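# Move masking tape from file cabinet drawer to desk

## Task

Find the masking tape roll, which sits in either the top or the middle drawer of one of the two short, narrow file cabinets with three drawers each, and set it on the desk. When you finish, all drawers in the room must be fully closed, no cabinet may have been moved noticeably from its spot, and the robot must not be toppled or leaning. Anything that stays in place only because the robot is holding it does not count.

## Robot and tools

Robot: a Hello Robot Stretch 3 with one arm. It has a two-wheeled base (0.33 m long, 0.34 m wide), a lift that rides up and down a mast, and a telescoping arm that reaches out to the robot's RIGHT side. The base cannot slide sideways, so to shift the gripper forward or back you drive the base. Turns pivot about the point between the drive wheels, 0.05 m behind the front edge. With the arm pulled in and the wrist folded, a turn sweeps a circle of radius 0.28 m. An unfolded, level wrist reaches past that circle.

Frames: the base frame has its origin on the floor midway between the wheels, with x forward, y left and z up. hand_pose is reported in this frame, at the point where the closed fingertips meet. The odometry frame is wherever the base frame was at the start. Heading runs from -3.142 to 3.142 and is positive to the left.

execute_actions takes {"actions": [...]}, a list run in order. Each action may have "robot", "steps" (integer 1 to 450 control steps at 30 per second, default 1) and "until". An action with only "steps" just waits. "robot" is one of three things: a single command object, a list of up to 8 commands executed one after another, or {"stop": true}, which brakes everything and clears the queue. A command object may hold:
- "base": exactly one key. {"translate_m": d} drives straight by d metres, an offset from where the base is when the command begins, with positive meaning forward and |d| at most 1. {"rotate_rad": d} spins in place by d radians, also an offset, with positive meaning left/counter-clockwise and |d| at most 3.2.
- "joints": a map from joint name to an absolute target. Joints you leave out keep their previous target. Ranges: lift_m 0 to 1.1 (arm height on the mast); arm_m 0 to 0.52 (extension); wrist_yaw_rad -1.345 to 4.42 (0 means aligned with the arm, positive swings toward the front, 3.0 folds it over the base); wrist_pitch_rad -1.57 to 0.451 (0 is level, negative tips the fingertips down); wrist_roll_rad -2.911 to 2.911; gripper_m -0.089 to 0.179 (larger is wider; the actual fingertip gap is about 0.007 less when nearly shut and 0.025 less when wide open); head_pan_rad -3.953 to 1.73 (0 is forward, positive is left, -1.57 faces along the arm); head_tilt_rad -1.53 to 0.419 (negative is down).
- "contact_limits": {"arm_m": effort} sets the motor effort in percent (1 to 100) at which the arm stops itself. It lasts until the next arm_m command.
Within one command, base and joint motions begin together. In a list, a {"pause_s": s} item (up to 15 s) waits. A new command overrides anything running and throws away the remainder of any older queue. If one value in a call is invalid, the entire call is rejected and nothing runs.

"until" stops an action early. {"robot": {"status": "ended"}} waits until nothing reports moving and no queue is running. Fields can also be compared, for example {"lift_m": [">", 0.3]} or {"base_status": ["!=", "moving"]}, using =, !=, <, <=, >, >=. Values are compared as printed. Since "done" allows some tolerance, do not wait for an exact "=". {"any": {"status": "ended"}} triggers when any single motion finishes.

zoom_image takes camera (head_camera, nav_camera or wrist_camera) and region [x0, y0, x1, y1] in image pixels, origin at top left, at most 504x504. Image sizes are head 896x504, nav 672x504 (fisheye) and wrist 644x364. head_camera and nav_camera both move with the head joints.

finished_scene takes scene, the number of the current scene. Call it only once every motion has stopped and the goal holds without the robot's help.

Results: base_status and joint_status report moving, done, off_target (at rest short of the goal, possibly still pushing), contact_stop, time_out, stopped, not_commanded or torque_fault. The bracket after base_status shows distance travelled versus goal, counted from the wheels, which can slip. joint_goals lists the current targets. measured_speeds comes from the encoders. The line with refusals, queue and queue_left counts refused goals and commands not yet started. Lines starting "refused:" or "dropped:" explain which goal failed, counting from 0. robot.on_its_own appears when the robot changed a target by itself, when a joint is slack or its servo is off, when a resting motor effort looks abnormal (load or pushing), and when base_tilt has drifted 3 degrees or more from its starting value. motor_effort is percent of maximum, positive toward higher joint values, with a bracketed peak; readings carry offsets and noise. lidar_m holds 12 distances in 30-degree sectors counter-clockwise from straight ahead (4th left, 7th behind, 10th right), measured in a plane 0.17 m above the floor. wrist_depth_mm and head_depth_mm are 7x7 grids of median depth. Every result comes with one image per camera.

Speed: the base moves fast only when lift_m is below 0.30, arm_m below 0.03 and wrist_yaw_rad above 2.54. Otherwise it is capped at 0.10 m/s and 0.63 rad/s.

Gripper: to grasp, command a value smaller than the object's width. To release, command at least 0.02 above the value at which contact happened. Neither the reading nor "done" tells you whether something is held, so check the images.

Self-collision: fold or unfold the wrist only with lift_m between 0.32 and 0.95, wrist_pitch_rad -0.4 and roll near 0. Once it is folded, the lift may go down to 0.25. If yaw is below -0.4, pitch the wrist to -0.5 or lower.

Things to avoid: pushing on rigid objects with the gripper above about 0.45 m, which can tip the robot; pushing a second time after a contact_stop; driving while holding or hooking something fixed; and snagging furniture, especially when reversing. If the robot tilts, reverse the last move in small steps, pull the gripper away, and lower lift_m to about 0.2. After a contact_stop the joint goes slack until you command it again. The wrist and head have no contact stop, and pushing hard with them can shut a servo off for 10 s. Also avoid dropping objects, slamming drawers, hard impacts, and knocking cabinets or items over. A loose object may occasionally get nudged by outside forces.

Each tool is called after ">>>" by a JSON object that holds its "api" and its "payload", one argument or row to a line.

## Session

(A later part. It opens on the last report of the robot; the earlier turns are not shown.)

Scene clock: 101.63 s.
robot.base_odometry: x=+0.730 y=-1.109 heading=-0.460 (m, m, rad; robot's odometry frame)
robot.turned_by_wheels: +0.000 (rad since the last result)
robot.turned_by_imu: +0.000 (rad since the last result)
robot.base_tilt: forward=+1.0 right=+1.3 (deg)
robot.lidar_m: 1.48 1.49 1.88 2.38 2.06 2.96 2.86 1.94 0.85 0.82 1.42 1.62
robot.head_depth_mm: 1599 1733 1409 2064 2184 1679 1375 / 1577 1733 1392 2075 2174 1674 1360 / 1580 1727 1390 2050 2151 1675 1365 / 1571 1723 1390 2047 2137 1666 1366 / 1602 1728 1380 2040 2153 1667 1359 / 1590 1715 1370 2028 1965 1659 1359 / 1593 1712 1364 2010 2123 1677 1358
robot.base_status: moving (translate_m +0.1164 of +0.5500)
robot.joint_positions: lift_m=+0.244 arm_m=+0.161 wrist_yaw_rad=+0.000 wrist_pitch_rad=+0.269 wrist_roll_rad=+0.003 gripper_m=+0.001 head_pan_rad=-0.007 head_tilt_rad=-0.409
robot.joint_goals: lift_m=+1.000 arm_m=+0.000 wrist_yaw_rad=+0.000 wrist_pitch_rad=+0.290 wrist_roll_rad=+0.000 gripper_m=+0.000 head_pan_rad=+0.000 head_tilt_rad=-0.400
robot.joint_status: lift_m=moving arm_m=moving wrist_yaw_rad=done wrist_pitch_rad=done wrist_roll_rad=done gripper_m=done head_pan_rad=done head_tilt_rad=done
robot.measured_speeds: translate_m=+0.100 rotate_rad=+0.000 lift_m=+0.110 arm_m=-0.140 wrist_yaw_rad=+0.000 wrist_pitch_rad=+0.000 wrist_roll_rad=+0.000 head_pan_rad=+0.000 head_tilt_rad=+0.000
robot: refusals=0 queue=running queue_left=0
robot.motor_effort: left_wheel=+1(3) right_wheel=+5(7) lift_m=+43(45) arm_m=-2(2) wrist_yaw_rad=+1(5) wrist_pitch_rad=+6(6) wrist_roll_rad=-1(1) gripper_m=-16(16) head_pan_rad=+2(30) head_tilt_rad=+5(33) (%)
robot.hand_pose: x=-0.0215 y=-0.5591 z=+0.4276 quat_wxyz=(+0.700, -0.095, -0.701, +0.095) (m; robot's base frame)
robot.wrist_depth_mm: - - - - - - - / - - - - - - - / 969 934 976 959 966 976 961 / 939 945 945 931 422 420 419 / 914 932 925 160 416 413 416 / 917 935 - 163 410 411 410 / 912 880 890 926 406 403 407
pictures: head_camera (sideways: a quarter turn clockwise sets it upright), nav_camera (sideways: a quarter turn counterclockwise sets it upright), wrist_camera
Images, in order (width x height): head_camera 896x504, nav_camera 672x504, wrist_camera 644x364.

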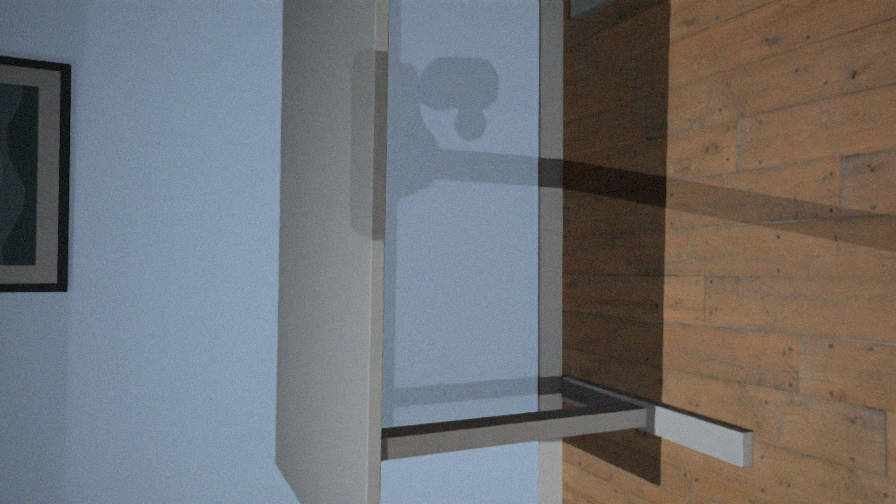

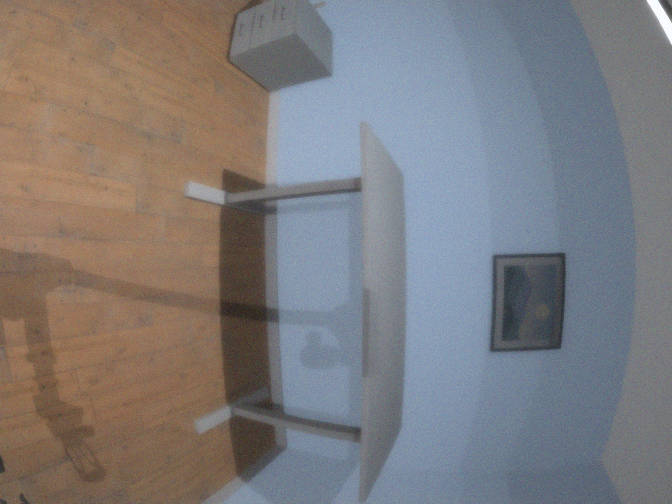

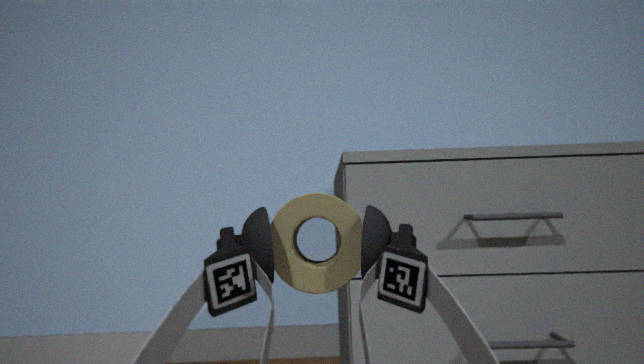

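>>> {"api": "execute_actions", "payload": {
  "actions": [
    {"robot": {"joints": {"lift_m": 1.1}}, "steps": 300, "until": {"robot": {"base_status": ["!=", "moving"]}}},
    {"robot": [{"base": {"translate_m": 0.1}}, {"base": {"rotate_rad": 1.57}, "joints": {"head_pan_rad": -1.57, "head_tilt_rad": -0.6}}], "steps": 400, "until": {"robot": {"status": "ended"}}}
  ]
}}

Scene clock: 112.83 s.
robot.base_odometry: x=+1.208 y=-1.346 heading=+1.110 (m, m, rad; robot's odometry frame)
robot.turned_by_wheels: +1.570 (rad since the last result)
robot.turned_by_imu: +1.565 (rad since the last result)
robot.base_tilt: forward=-0.2 right=+1.0 (deg)
robot.lidar_m: 2.38 2.24 2.68 3.37 1.16 1.01 1.37 1.41 1.18 1.35 0.98 1.53
robot.head_depth_mm: - - - - 1713 1446 1234 / - - - - 1653 1440 1235 / - - - - 1638 1436 1226 / - - 759 1623 1686 1439 1227 / 1150 1213 795 1635 1740 1432 1221 / 1143 1214 790 1632 1727 1427 1219 / 1145 1215 787 1108 1311 1395 1214
robot.base_status: done (rotate_rad +1.5699 of +1.5700)
robot.joint_positions: lift_m=+1.098 arm_m=+0.000 wrist_yaw_rad=+0.000 wrist_pitch_rad=+0.269 wrist_roll_rad=+0.003 gripper_m=+0.001 head_pan_rad=-1.563 head_tilt_rad=-0.593
robot.joint_goals: lift_m=+1.100 arm_m=+0.000 wrist_yaw_rad=+0.000 wrist_pitch_rad=+0.290 wrist_roll_rad=+0.000 gripper_m=+0.000 head_pan_rad=-1.570 head_tilt_rad=-0.600
robot.joint_status: lift_m=done arm_m=done wrist_yaw_rad=done wrist_pitch_rad=done wrist_roll_rad=done gripper_m=done head_pan_rad=done head_tilt_rad=done
robot.measured_speeds: translate_m=+0.000 rotate_rad=+0.000 lift_m=+0.000 arm_m=+0.000 wrist_yaw_rad=+0.000 wrist_pitch_rad=+0.000 wrist_roll_rad=+0.000 head_pan_rad=+0.000 head_tilt_rad=+0.000
robot: refusals=0 queue=done queue_left=0
robot.motor_effort: left_wheel=-1(5) right_wheel=+3(7) lift_m=+44(44) arm_m=-2(2) wrist_yaw_rad=+1(0) wrist_pitch_rad=+6(6) wrist_roll_rad=-1(2) gripper_m=-17(16) head_pan_rad=-3(32) head_tilt_rad=-4(19) (%)
robot.hand_pose: x=-0.0215 y=-0.3987 z=+1.2815 quat_wxyz=(+0.700, -0.095, -0.701, +0.095) (m; robot's base frame)
robot.wrist_depth_mm: - - - - - - - / - - - - - - - / - - - - - - - / - - - - - - - / - - - 160 - - - / - - - 163 - - - / - - 823 805 800 776 773
pictures: head_camera (sideways: a quarter turn clockwise sets it upright), nav_camera (sideways: a quarter turn counterclockwise sets it upright), wrist_camera
Images, in order (width x height): head_camera 896x504, nav_camera 672x504, wrist_camera 644x364.

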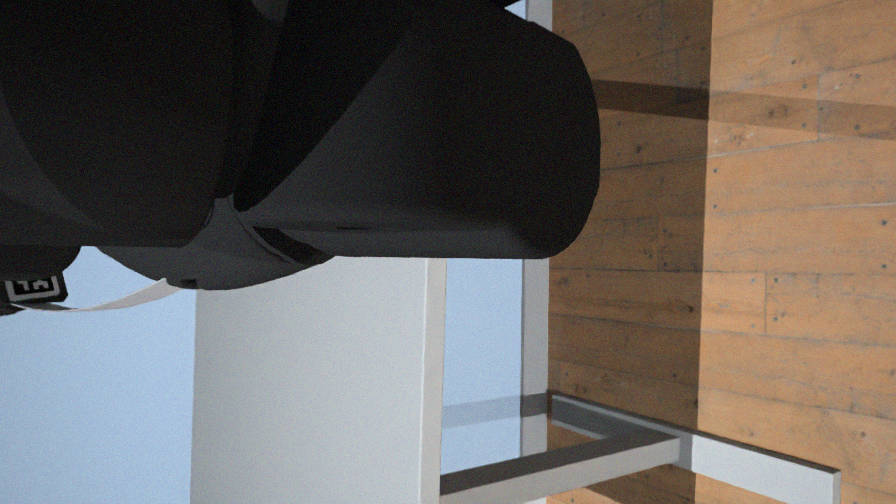

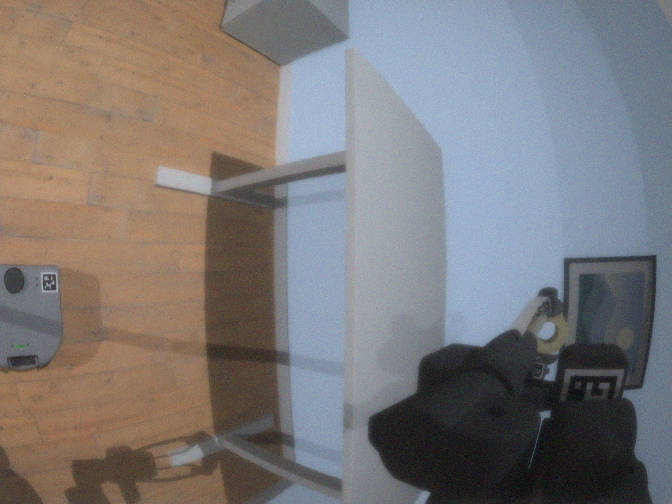

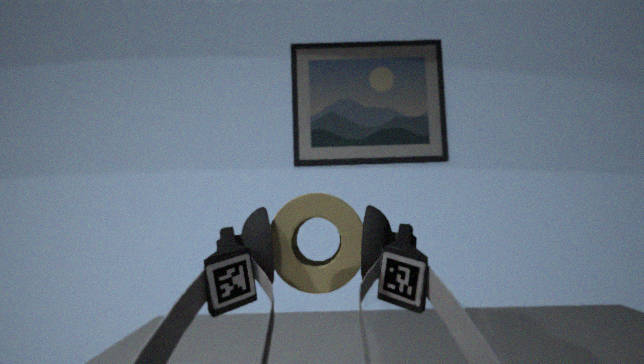

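>>> {"api": "execute_actions", "payload": {
  "actions": [
    {"robot": {"joints": {"arm_m": 0.52, "wrist_pitch_rad": -1.05}}, "steps": 400, "until": {"robot": {"status": "ended"}}}
  ]
}}

Scene clock: 117.73 s.
robot.base_odometry: x=+1.208 y=-1.346 heading=+1.110 (m, m, rad; robot's odometry frame)
robot.turned_by_wheels: +0.000 (rad since the last result)
robot.turned_by_imu: -0.001 (rad since the last result)
robot.base_tilt: forward=-0.2 right=+0.8 (deg)
robot.lidar_m: 2.38 2.24 2.68 3.37 1.16 1.01 1.37 1.41 1.19 1.35 0.98 1.53
robot.head_depth_mm: 1161 1217 806 667 1756 1440 1229 / 1152 1216 807 666 1739 1442 1228 / 1183 1193 803 663 1746 1441 1228 / 1121 1115 761 1627 1729 1437 1218 / 1138 1209 794 1632 1736 1435 1217 / 1145 1213 790 1618 1727 1427 1220 / 1142 1211 788 1110 1307 1387 1211
robot.base_status: done (rotate_rad +1.5699 of +1.5700)
robot.joint_positions: lift_m=+1.098 arm_m=+0.518 wrist_yaw_rad=+0.000 wrist_pitch_rad=-1.056 wrist_roll_rad=+0.003 gripper_m=+0.001 head_pan_rad=-1.563 head_tilt_rad=-0.593
robot.joint_goals: lift_m=+1.100 arm_m=+0.520 wrist_yaw_rad=+0.000 wrist_pitch_rad=-1.050 wrist_roll_rad=+0.000 gripper_m=+0.000 head_pan_rad=-1.570 head_tilt_rad=-0.600
robot.joint_status: lift_m=done arm_m=done wrist_yaw_rad=done wrist_pitch_rad=done wrist_roll_rad=done gripper_m=done head_pan_rad=done head_tilt_rad=done
robot.measured_speeds: translate_m=+0.000 rotate_rad=+0.000 lift_m=+0.000 arm_m=+0.000 wrist_yaw_rad=+0.000 wrist_pitch_rad=+0.000 wrist_roll_rad=+0.000 head_pan_rad=+0.000 head_tilt_rad=+0.000
robot: refusals=0 queue=done queue_left=0
robot.motor_effort: left_wheel=-1(1) right_wheel=+3(3) lift_m=+44(44) arm_m=+3(3) wrist_yaw_rad=+1(1) wrist_pitch_rad=+1(4) wrist_roll_rad=-1(1) gripper_m=-15(16) head_pan_rad=-3(3) head_tilt_rad=-3(2) (%)
robot.hand_pose: x=-0.0217 y=-0.7681 z=+1.0017 quat_wxyz=(+0.610, +0.356, -0.611, -0.357) (m; robot's base frame)
robot.wrist_depth_mm: 273 271 272 271 272 271 270 / 257 256 255 255 256 254 254 / 241 240 241 240 240 238 240 / 228 228 228 226 227 227 226 / 217 216 218 160 219 215 215 / 207 206 - 162 204 205 205 / 196 196 196 196 196 195 195
pictures: head_camera (sideways: a quarter turn clockwise sets it upright), nav_camera (sideways: a quarter turn counterclockwise sets it upright), wrist_camera
Images, in order (width x height): head_camera 896x504, nav_camera 672x504, wrist_camera 644x364.

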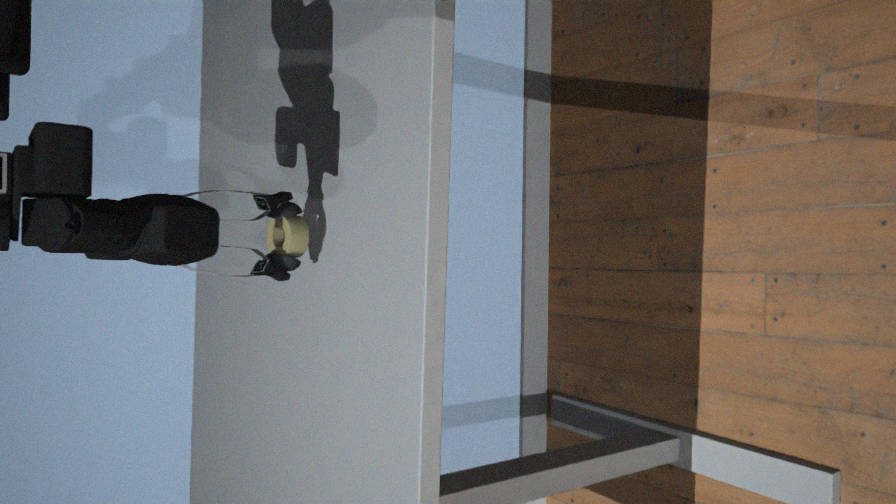

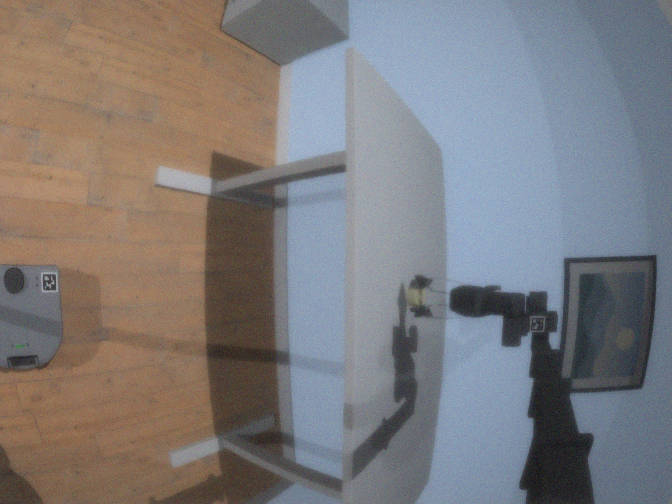

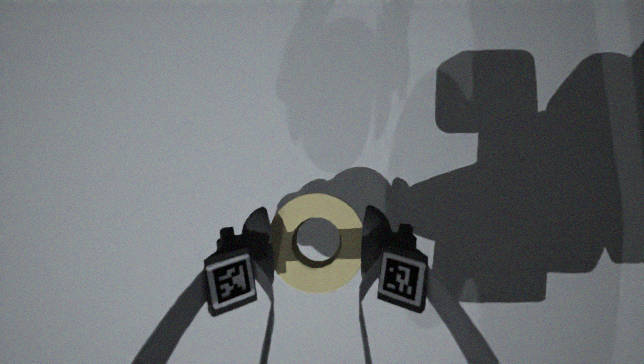

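>>> {"api": "execute_actions", "payload": {
  "actions": [
    {"robot": {"joints": {"wrist_pitch_rad": -1.3}}, "steps": 400, "until": {"robot": {"status": "ended"}}}
  ]
}}

Scene clock: 118.70 s.
robot.base_odometry: x=+1.208 y=-1.346 heading=+1.110 (m, m, rad; robot's odometry frame)
robot.turned_by_wheels: +0.000 (rad since the last result)
robot.turned_by_imu: +0.000 (rad since the last result)
robot.base_tilt: forward=-0.2 right=+1.0 (deg)
robot.lidar_m: 2.39 2.24 2.68 3.37 1.16 1.01 1.37 1.42 1.19 1.35 0.98 1.53
robot.head_depth_mm: 1158 1214 811 672 1750 1452 1235 / 1145 1209 806 666 1747 1443 1229 / 1179 1193 804 662 1752 1437 1230 / 1132 1162 744 1629 1737 1437 1222 / 1139 1212 795 1618 1740 1435 1218 / 1141 1210 791 1626 1730 1439 1216 / 1145 1215 786 1111 1308 1390 1212
robot.base_status: done (rotate_rad +1.5699 of +1.5700)
robot.joint_positions: lift_m=+1.098 arm_m=+0.518 wrist_yaw_rad=+0.000 wrist_pitch_rad=-1.299 wrist_roll_rad=+0.003 gripper_m=+0.001 head_pan_rad=-1.563 head_tilt_rad=-0.593
robot.joint_goals: lift_m=+1.100 arm_m=+0.520 wrist_yaw_rad=+0.000 wrist_pitch_rad=-1.300 wrist_roll_rad=+0.000 gripper_m=+0.000 head_pan_rad=-1.570 head_tilt_rad=-0.600
robot.joint_status: lift_m=done arm_m=done wrist_yaw_rad=done wrist_pitch_rad=done wrist_roll_rad=done gripper_m=done head_pan_rad=done head_tilt_rad=done
robot.measured_speeds: translate_m=+0.000 rotate_rad=+0.000 lift_m=+0.000 arm_m=+0.000 wrist_yaw_rad=+0.000 wrist_pitch_rad=+0.000 wrist_roll_rad=+0.000 head_pan_rad=+0.000 head_tilt_rad=+0.000
robot: refusals=0 queue=done queue_left=0
robot.motor_effort: left_wheel=-1(1) right_wheel=+3(3) lift_m=+43(44) arm_m=+3(3) wrist_yaw_rad=+1(1) wrist_pitch_rad=-1(4) wrist_roll_rad=-1(1) gripper_m=-15(16) head_pan_rad=-3(3) head_tilt_rad=-3(3) (%)
robot.hand_pose: x=-0.0216 y=-0.7083 z=+0.9832 quat_wxyz=(+0.562, +0.427, -0.563, -0.429) (m; robot's base frame)
robot.wrist_depth_mm: 206 206 207 207 206 206 208 / 202 205 203 203 204 205 204 / 200 201 203 203 201 202 203 / 199 198 198 200 200 200 200 / 196 197 197 159 197 198 196 / 194 194 - 162 195 195 195 / 192 192 191 192 193 193 193
pictures: head_camera (sideways: a quarter turn clockwise sets it upright), nav_camera (sideways: a quarter turn counterclockwise sets it upright), wrist_camera
Images, in order (width x height): head_camera 896x504, nav_camera 672x504, wrist_camera 644x364.

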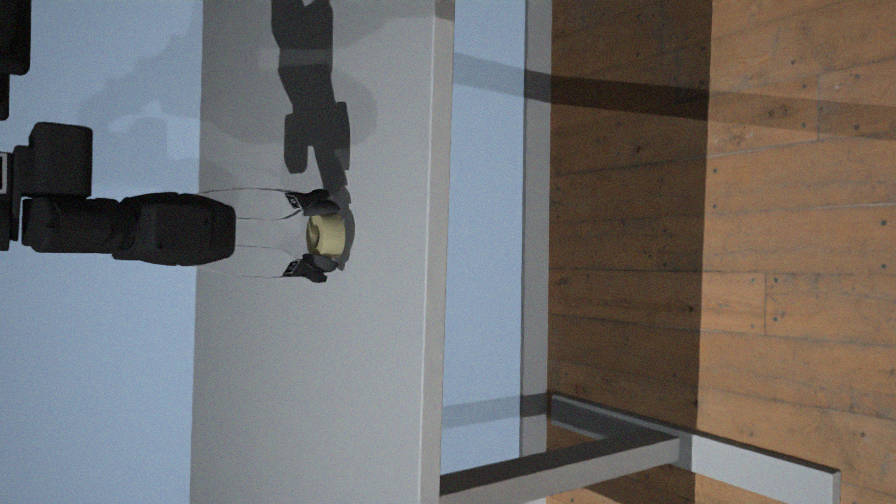

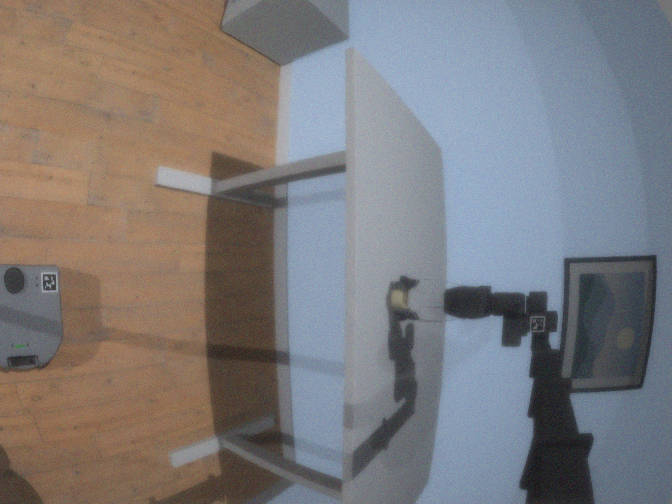

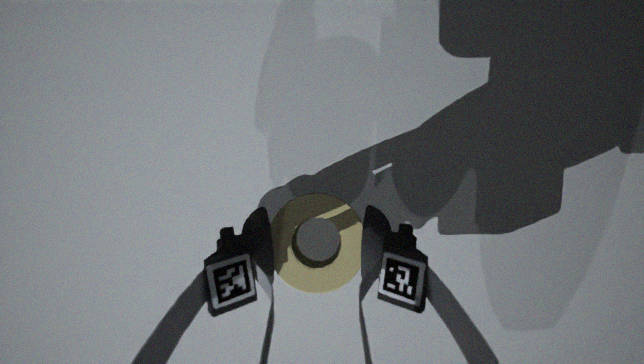

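>>> {"api": "execute_actions", "payload": {
  "actions": [
    {"robot": {"joints": {"lift_m": 1.085}}, "steps": 100, "until": {"robot": {"status": "ended"}}},
    {"robot": [{"joints": {"gripper_m": 0.12, "head_pan_rad": -0.5, "head_tilt_rad": -0.55}}, {"joints": {"lift_m": 1.1}}, {"joints": {"arm_m": 0.3}}], "steps": 300, "until": {"robot": {"status": "ended"}}}
  ]
}}

Scene clock: 124.60 s.
robot.base_odometry: x=+1.208 y=-1.346 heading=+1.110 (m, m, rad; robot's odometry frame)
robot.turned_by_wheels: +0.000 (rad since the last result)
robot.turned_by_imu: -0.001 (rad since the last result)
robot.base_tilt: forward=-0.2 right=+0.9 (deg)
robot.lidar_m: 2.38 2.24 2.69 3.37 1.16 1.01 1.37 1.42 1.19 1.35 0.98 1.53
robot.head_depth_mm: 1557 1655 1714 1900 1815 1481 1238 / 1756 1862 1932 2079 1820 1476 1246 / 2008 2190 1973 1922 1806 1470 1248 / 2274 2494 1965 1873 1807 1479 1247 / 2228 2477 2670 2215 1810 1470 1244 / 2145 2334 2600 2295 1780 1463 1238 / 2010 2199 2424 2290 1790 1469 1238
robot.base_status: done (rotate_rad +1.5699 of +1.5700)
robot.joint_positions: lift_m=+1.098 arm_m=+0.300 wrist_yaw_rad=+0.000 wrist_pitch_rad=-1.301 wrist_roll_rad=+0.003 gripper_m=+0.120 head_pan_rad=-0.507 head_tilt_rad=-0.557
robot.joint_goals: lift_m=+1.100 arm_m=+0.300 wrist_yaw_rad=+0.000 wrist_pitch_rad=-1.300 wrist_roll_rad=+0.000 gripper_m=+0.120 head_pan_rad=-0.500 head_tilt_rad=-0.550
robot.joint_status: lift_m=done arm_m=done wrist_yaw_rad=done wrist_pitch_rad=done wrist_roll_rad=done gripper_m=done head_pan_rad=done head_tilt_rad=done
robot.measured_speeds: translate_m=+0.000 rotate_rad=+0.000 lift_m=+0.000 arm_m=+0.000 wrist_yaw_rad=+0.000 wrist_pitch_rad=+0.000 wrist_roll_rad=+0.000 head_pan_rad=+0.000 head_tilt_rad=+0.000
robot: refusals=0 queue=done queue_left=0
robot.motor_effort: left_wheel=-1(1) right_wheel=+3(3) lift_m=+44(47) arm_m=-3(3) wrist_yaw_rad=+1(1) wrist_pitch_rad=+0(1) wrist_roll_rad=-1(2) gripper_m=+0(80) head_pan_rad=+2(30) head_tilt_rad=+3(9) (%)
robot.hand_pose: x=-0.0216 y=-0.4905 z=+0.9832 quat_wxyz=(+0.562, +0.428, -0.563, -0.429) (m; robot's base frame)
robot.wrist_depth_mm: 206 207 207 207 207 208 208 / 203 204 204 205 205 206 205 / 201 201 201 203 204 203 204 / - - - - - - - / - - - - - - - / - - - - - - - / - - - - - - -
pictures: head_camera (sideways: a quarter turn clockwise sets it upright), nav_camera (sideways: a quarter turn counterclockwise sets it upright), wrist_camera
Images, in order (width x height): head_camera 896x504, nav_camera 672x504, wrist_camera 644x364.

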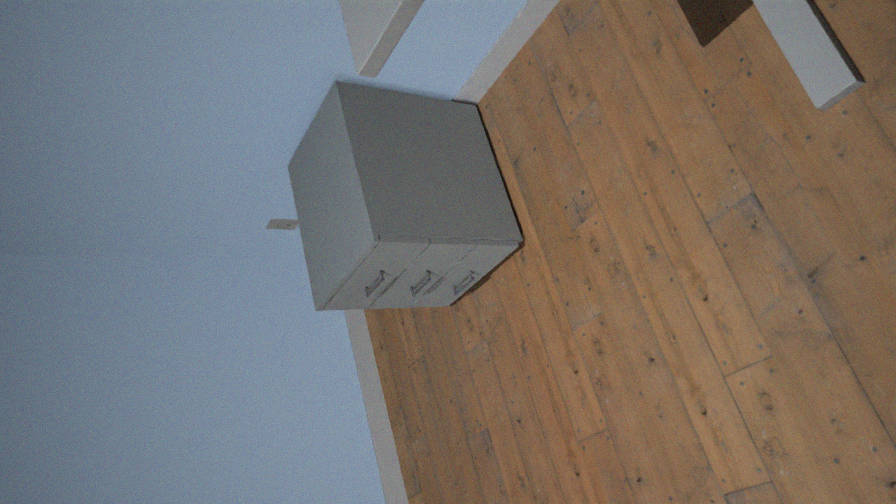

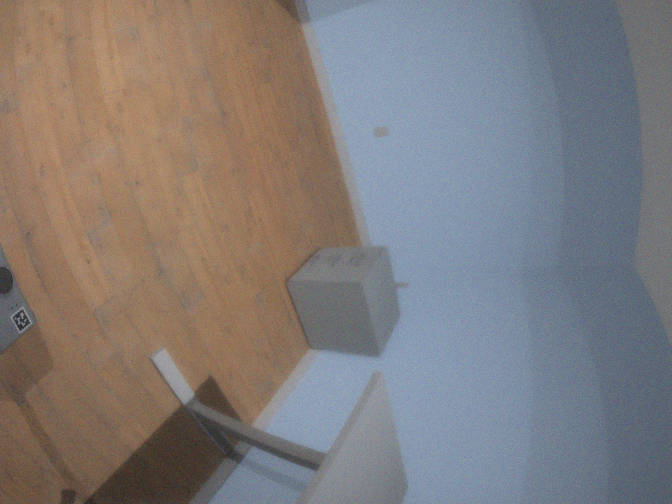

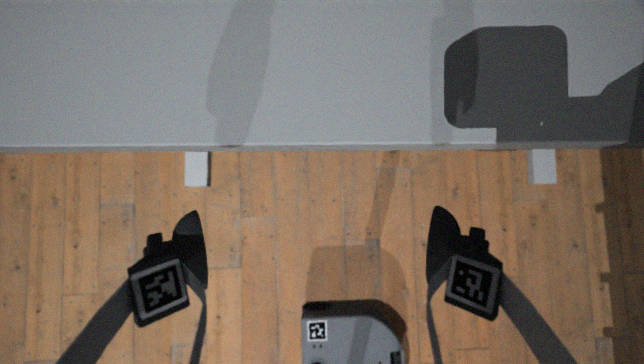

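Cabinet A is closed. Quick check on the tape.

>>> {"api": "execute_actions", "payload": {
  "actions": [
    {"robot": {"joints": {"head_pan_rad": -1.4, "wrist_pitch_rad": -0.7}}, "steps": 100, "until": {"robot": {"status": "ended"}}}
  ]
}}

Scene clock: 125.80 s.
robot.base_odometry: x=+1.208 y=-1.346 heading=+1.110 (m, m, rad; robot's odometry frame)
robot.turned_by_wheels: +0.000 (rad since the last result)
robot.turned_by_imu: +0.000 (rad since the last result)
robot.base_tilt: forward=-0.2 right=+0.9 (deg)
robot.lidar_m: 2.38 2.25 2.69 3.38 1.16 1.01 1.37 1.42 1.19 1.35 0.98 1.53
robot.head_depth_mm: - 1219 858 654 1696 1482 1251 / 1119 - 789 650 1709 1485 1253 / 1142 1230 827 679 1729 1474 1251 / 1157 1240 872 676 1746 1482 1247 / 1170 1252 865 703 1766 1479 1243 / 1192 1282 862 702 1364 1432 1230 / 1221 1347 857 1728 1799 1461 1235
robot.base_status: done (rotate_rad +1.5699 of +1.5700)
robot.joint_positions: lift_m=+1.098 arm_m=+0.300 wrist_yaw_rad=+0.000 wrist_pitch_rad=-0.716 wrist_roll_rad=+0.003 gripper_m=+0.120 head_pan_rad=-1.393 head_tilt_rad=-0.557
robot.joint_goals: lift_m=+1.100 arm_m=+0.300 wrist_yaw_rad=+0.000 wrist_pitch_rad=-0.700 wrist_roll_rad=+0.000 gripper_m=+0.120 head_pan_rad=-1.400 head_tilt_rad=-0.550
robot.joint_status: lift_m=done arm_m=done wrist_yaw_rad=done wrist_pitch_rad=done wrist_roll_rad=done gripper_m=done head_pan_rad=done head_tilt_rad=done
robot.measured_speeds: translate_m=+0.000 rotate_rad=+0.000 lift_m=+0.000 arm_m=+0.000 wrist_yaw_rad=+0.000 wrist_pitch_rad=+0.000 wrist_roll_rad=+0.000 head_pan_rad=+0.000 head_tilt_rad=+0.000
robot: refusals=0 queue=done queue_left=0
robot.motor_effort: left_wheel=-1(1) right_wheel=+3(3) lift_m=+44(44) arm_m=-3(3) wrist_yaw_rad=+1(1) wrist_pitch_rad=+4(4) wrist_roll_rad=-1(2) gripper_m=+0(0) head_pan_rad=-3(29) head_tilt_rad=+2(3) (%)
robot.hand_pose: x=-0.0216 y=-0.6228 z=+1.0501 quat_wxyz=(+0.662, +0.248, -0.663, -0.248) (m; robot's base frame)
robot.wrist_depth_mm: 515 510 510 503 496 492 488 / 428 427 422 416 414 412 404 / 363 363 358 354 353 352 354 / 319 316 315 306 311 309 306 / 282 281 279 272 278 276 275 / 255 256 249 249 249 253 248 / 232 225 229 228 226 226 225
pictures: head_camera (sideways: a quarter turn clockwise sets it upright), nav_camera (sideways: a quarter turn counterclockwise sets it upright), wrist_camera
Images, in order (width x height): head_camera 896x504, nav_camera 672x504, wrist_camera 644x364.

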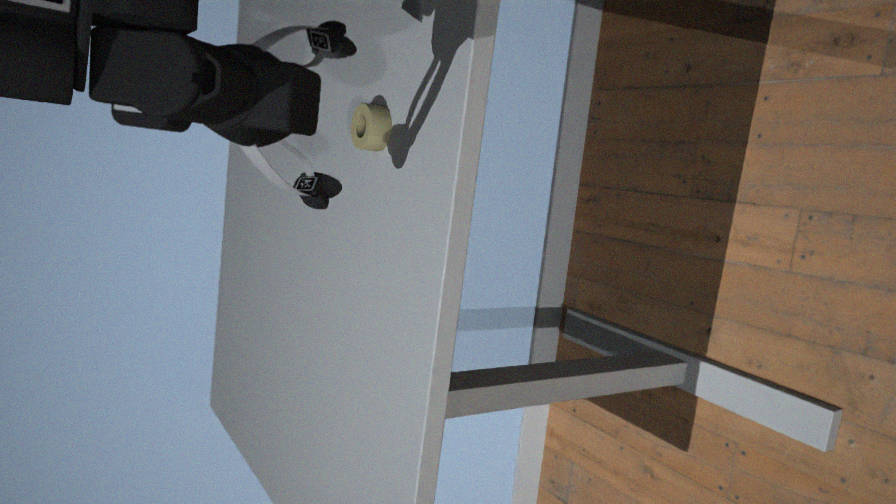

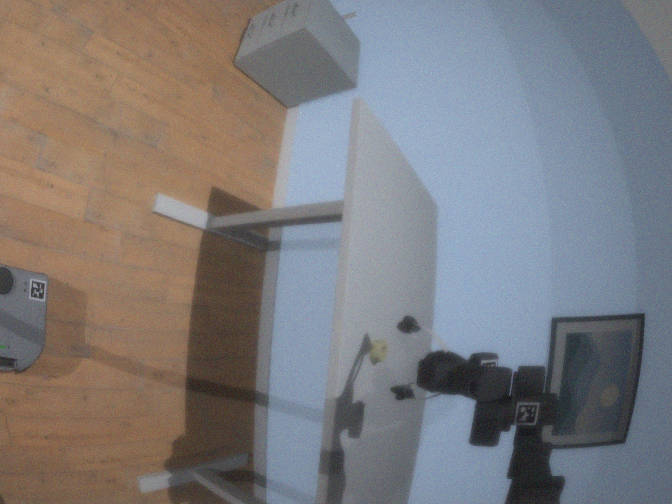

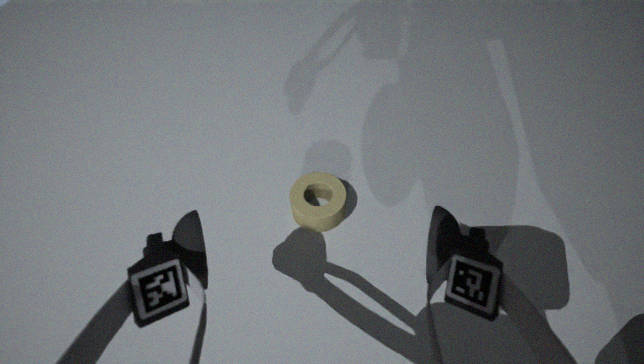

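>>> {"api": "finished_scene", "payload": {
  "scene": 1
}}

The scene is finished: the task was done.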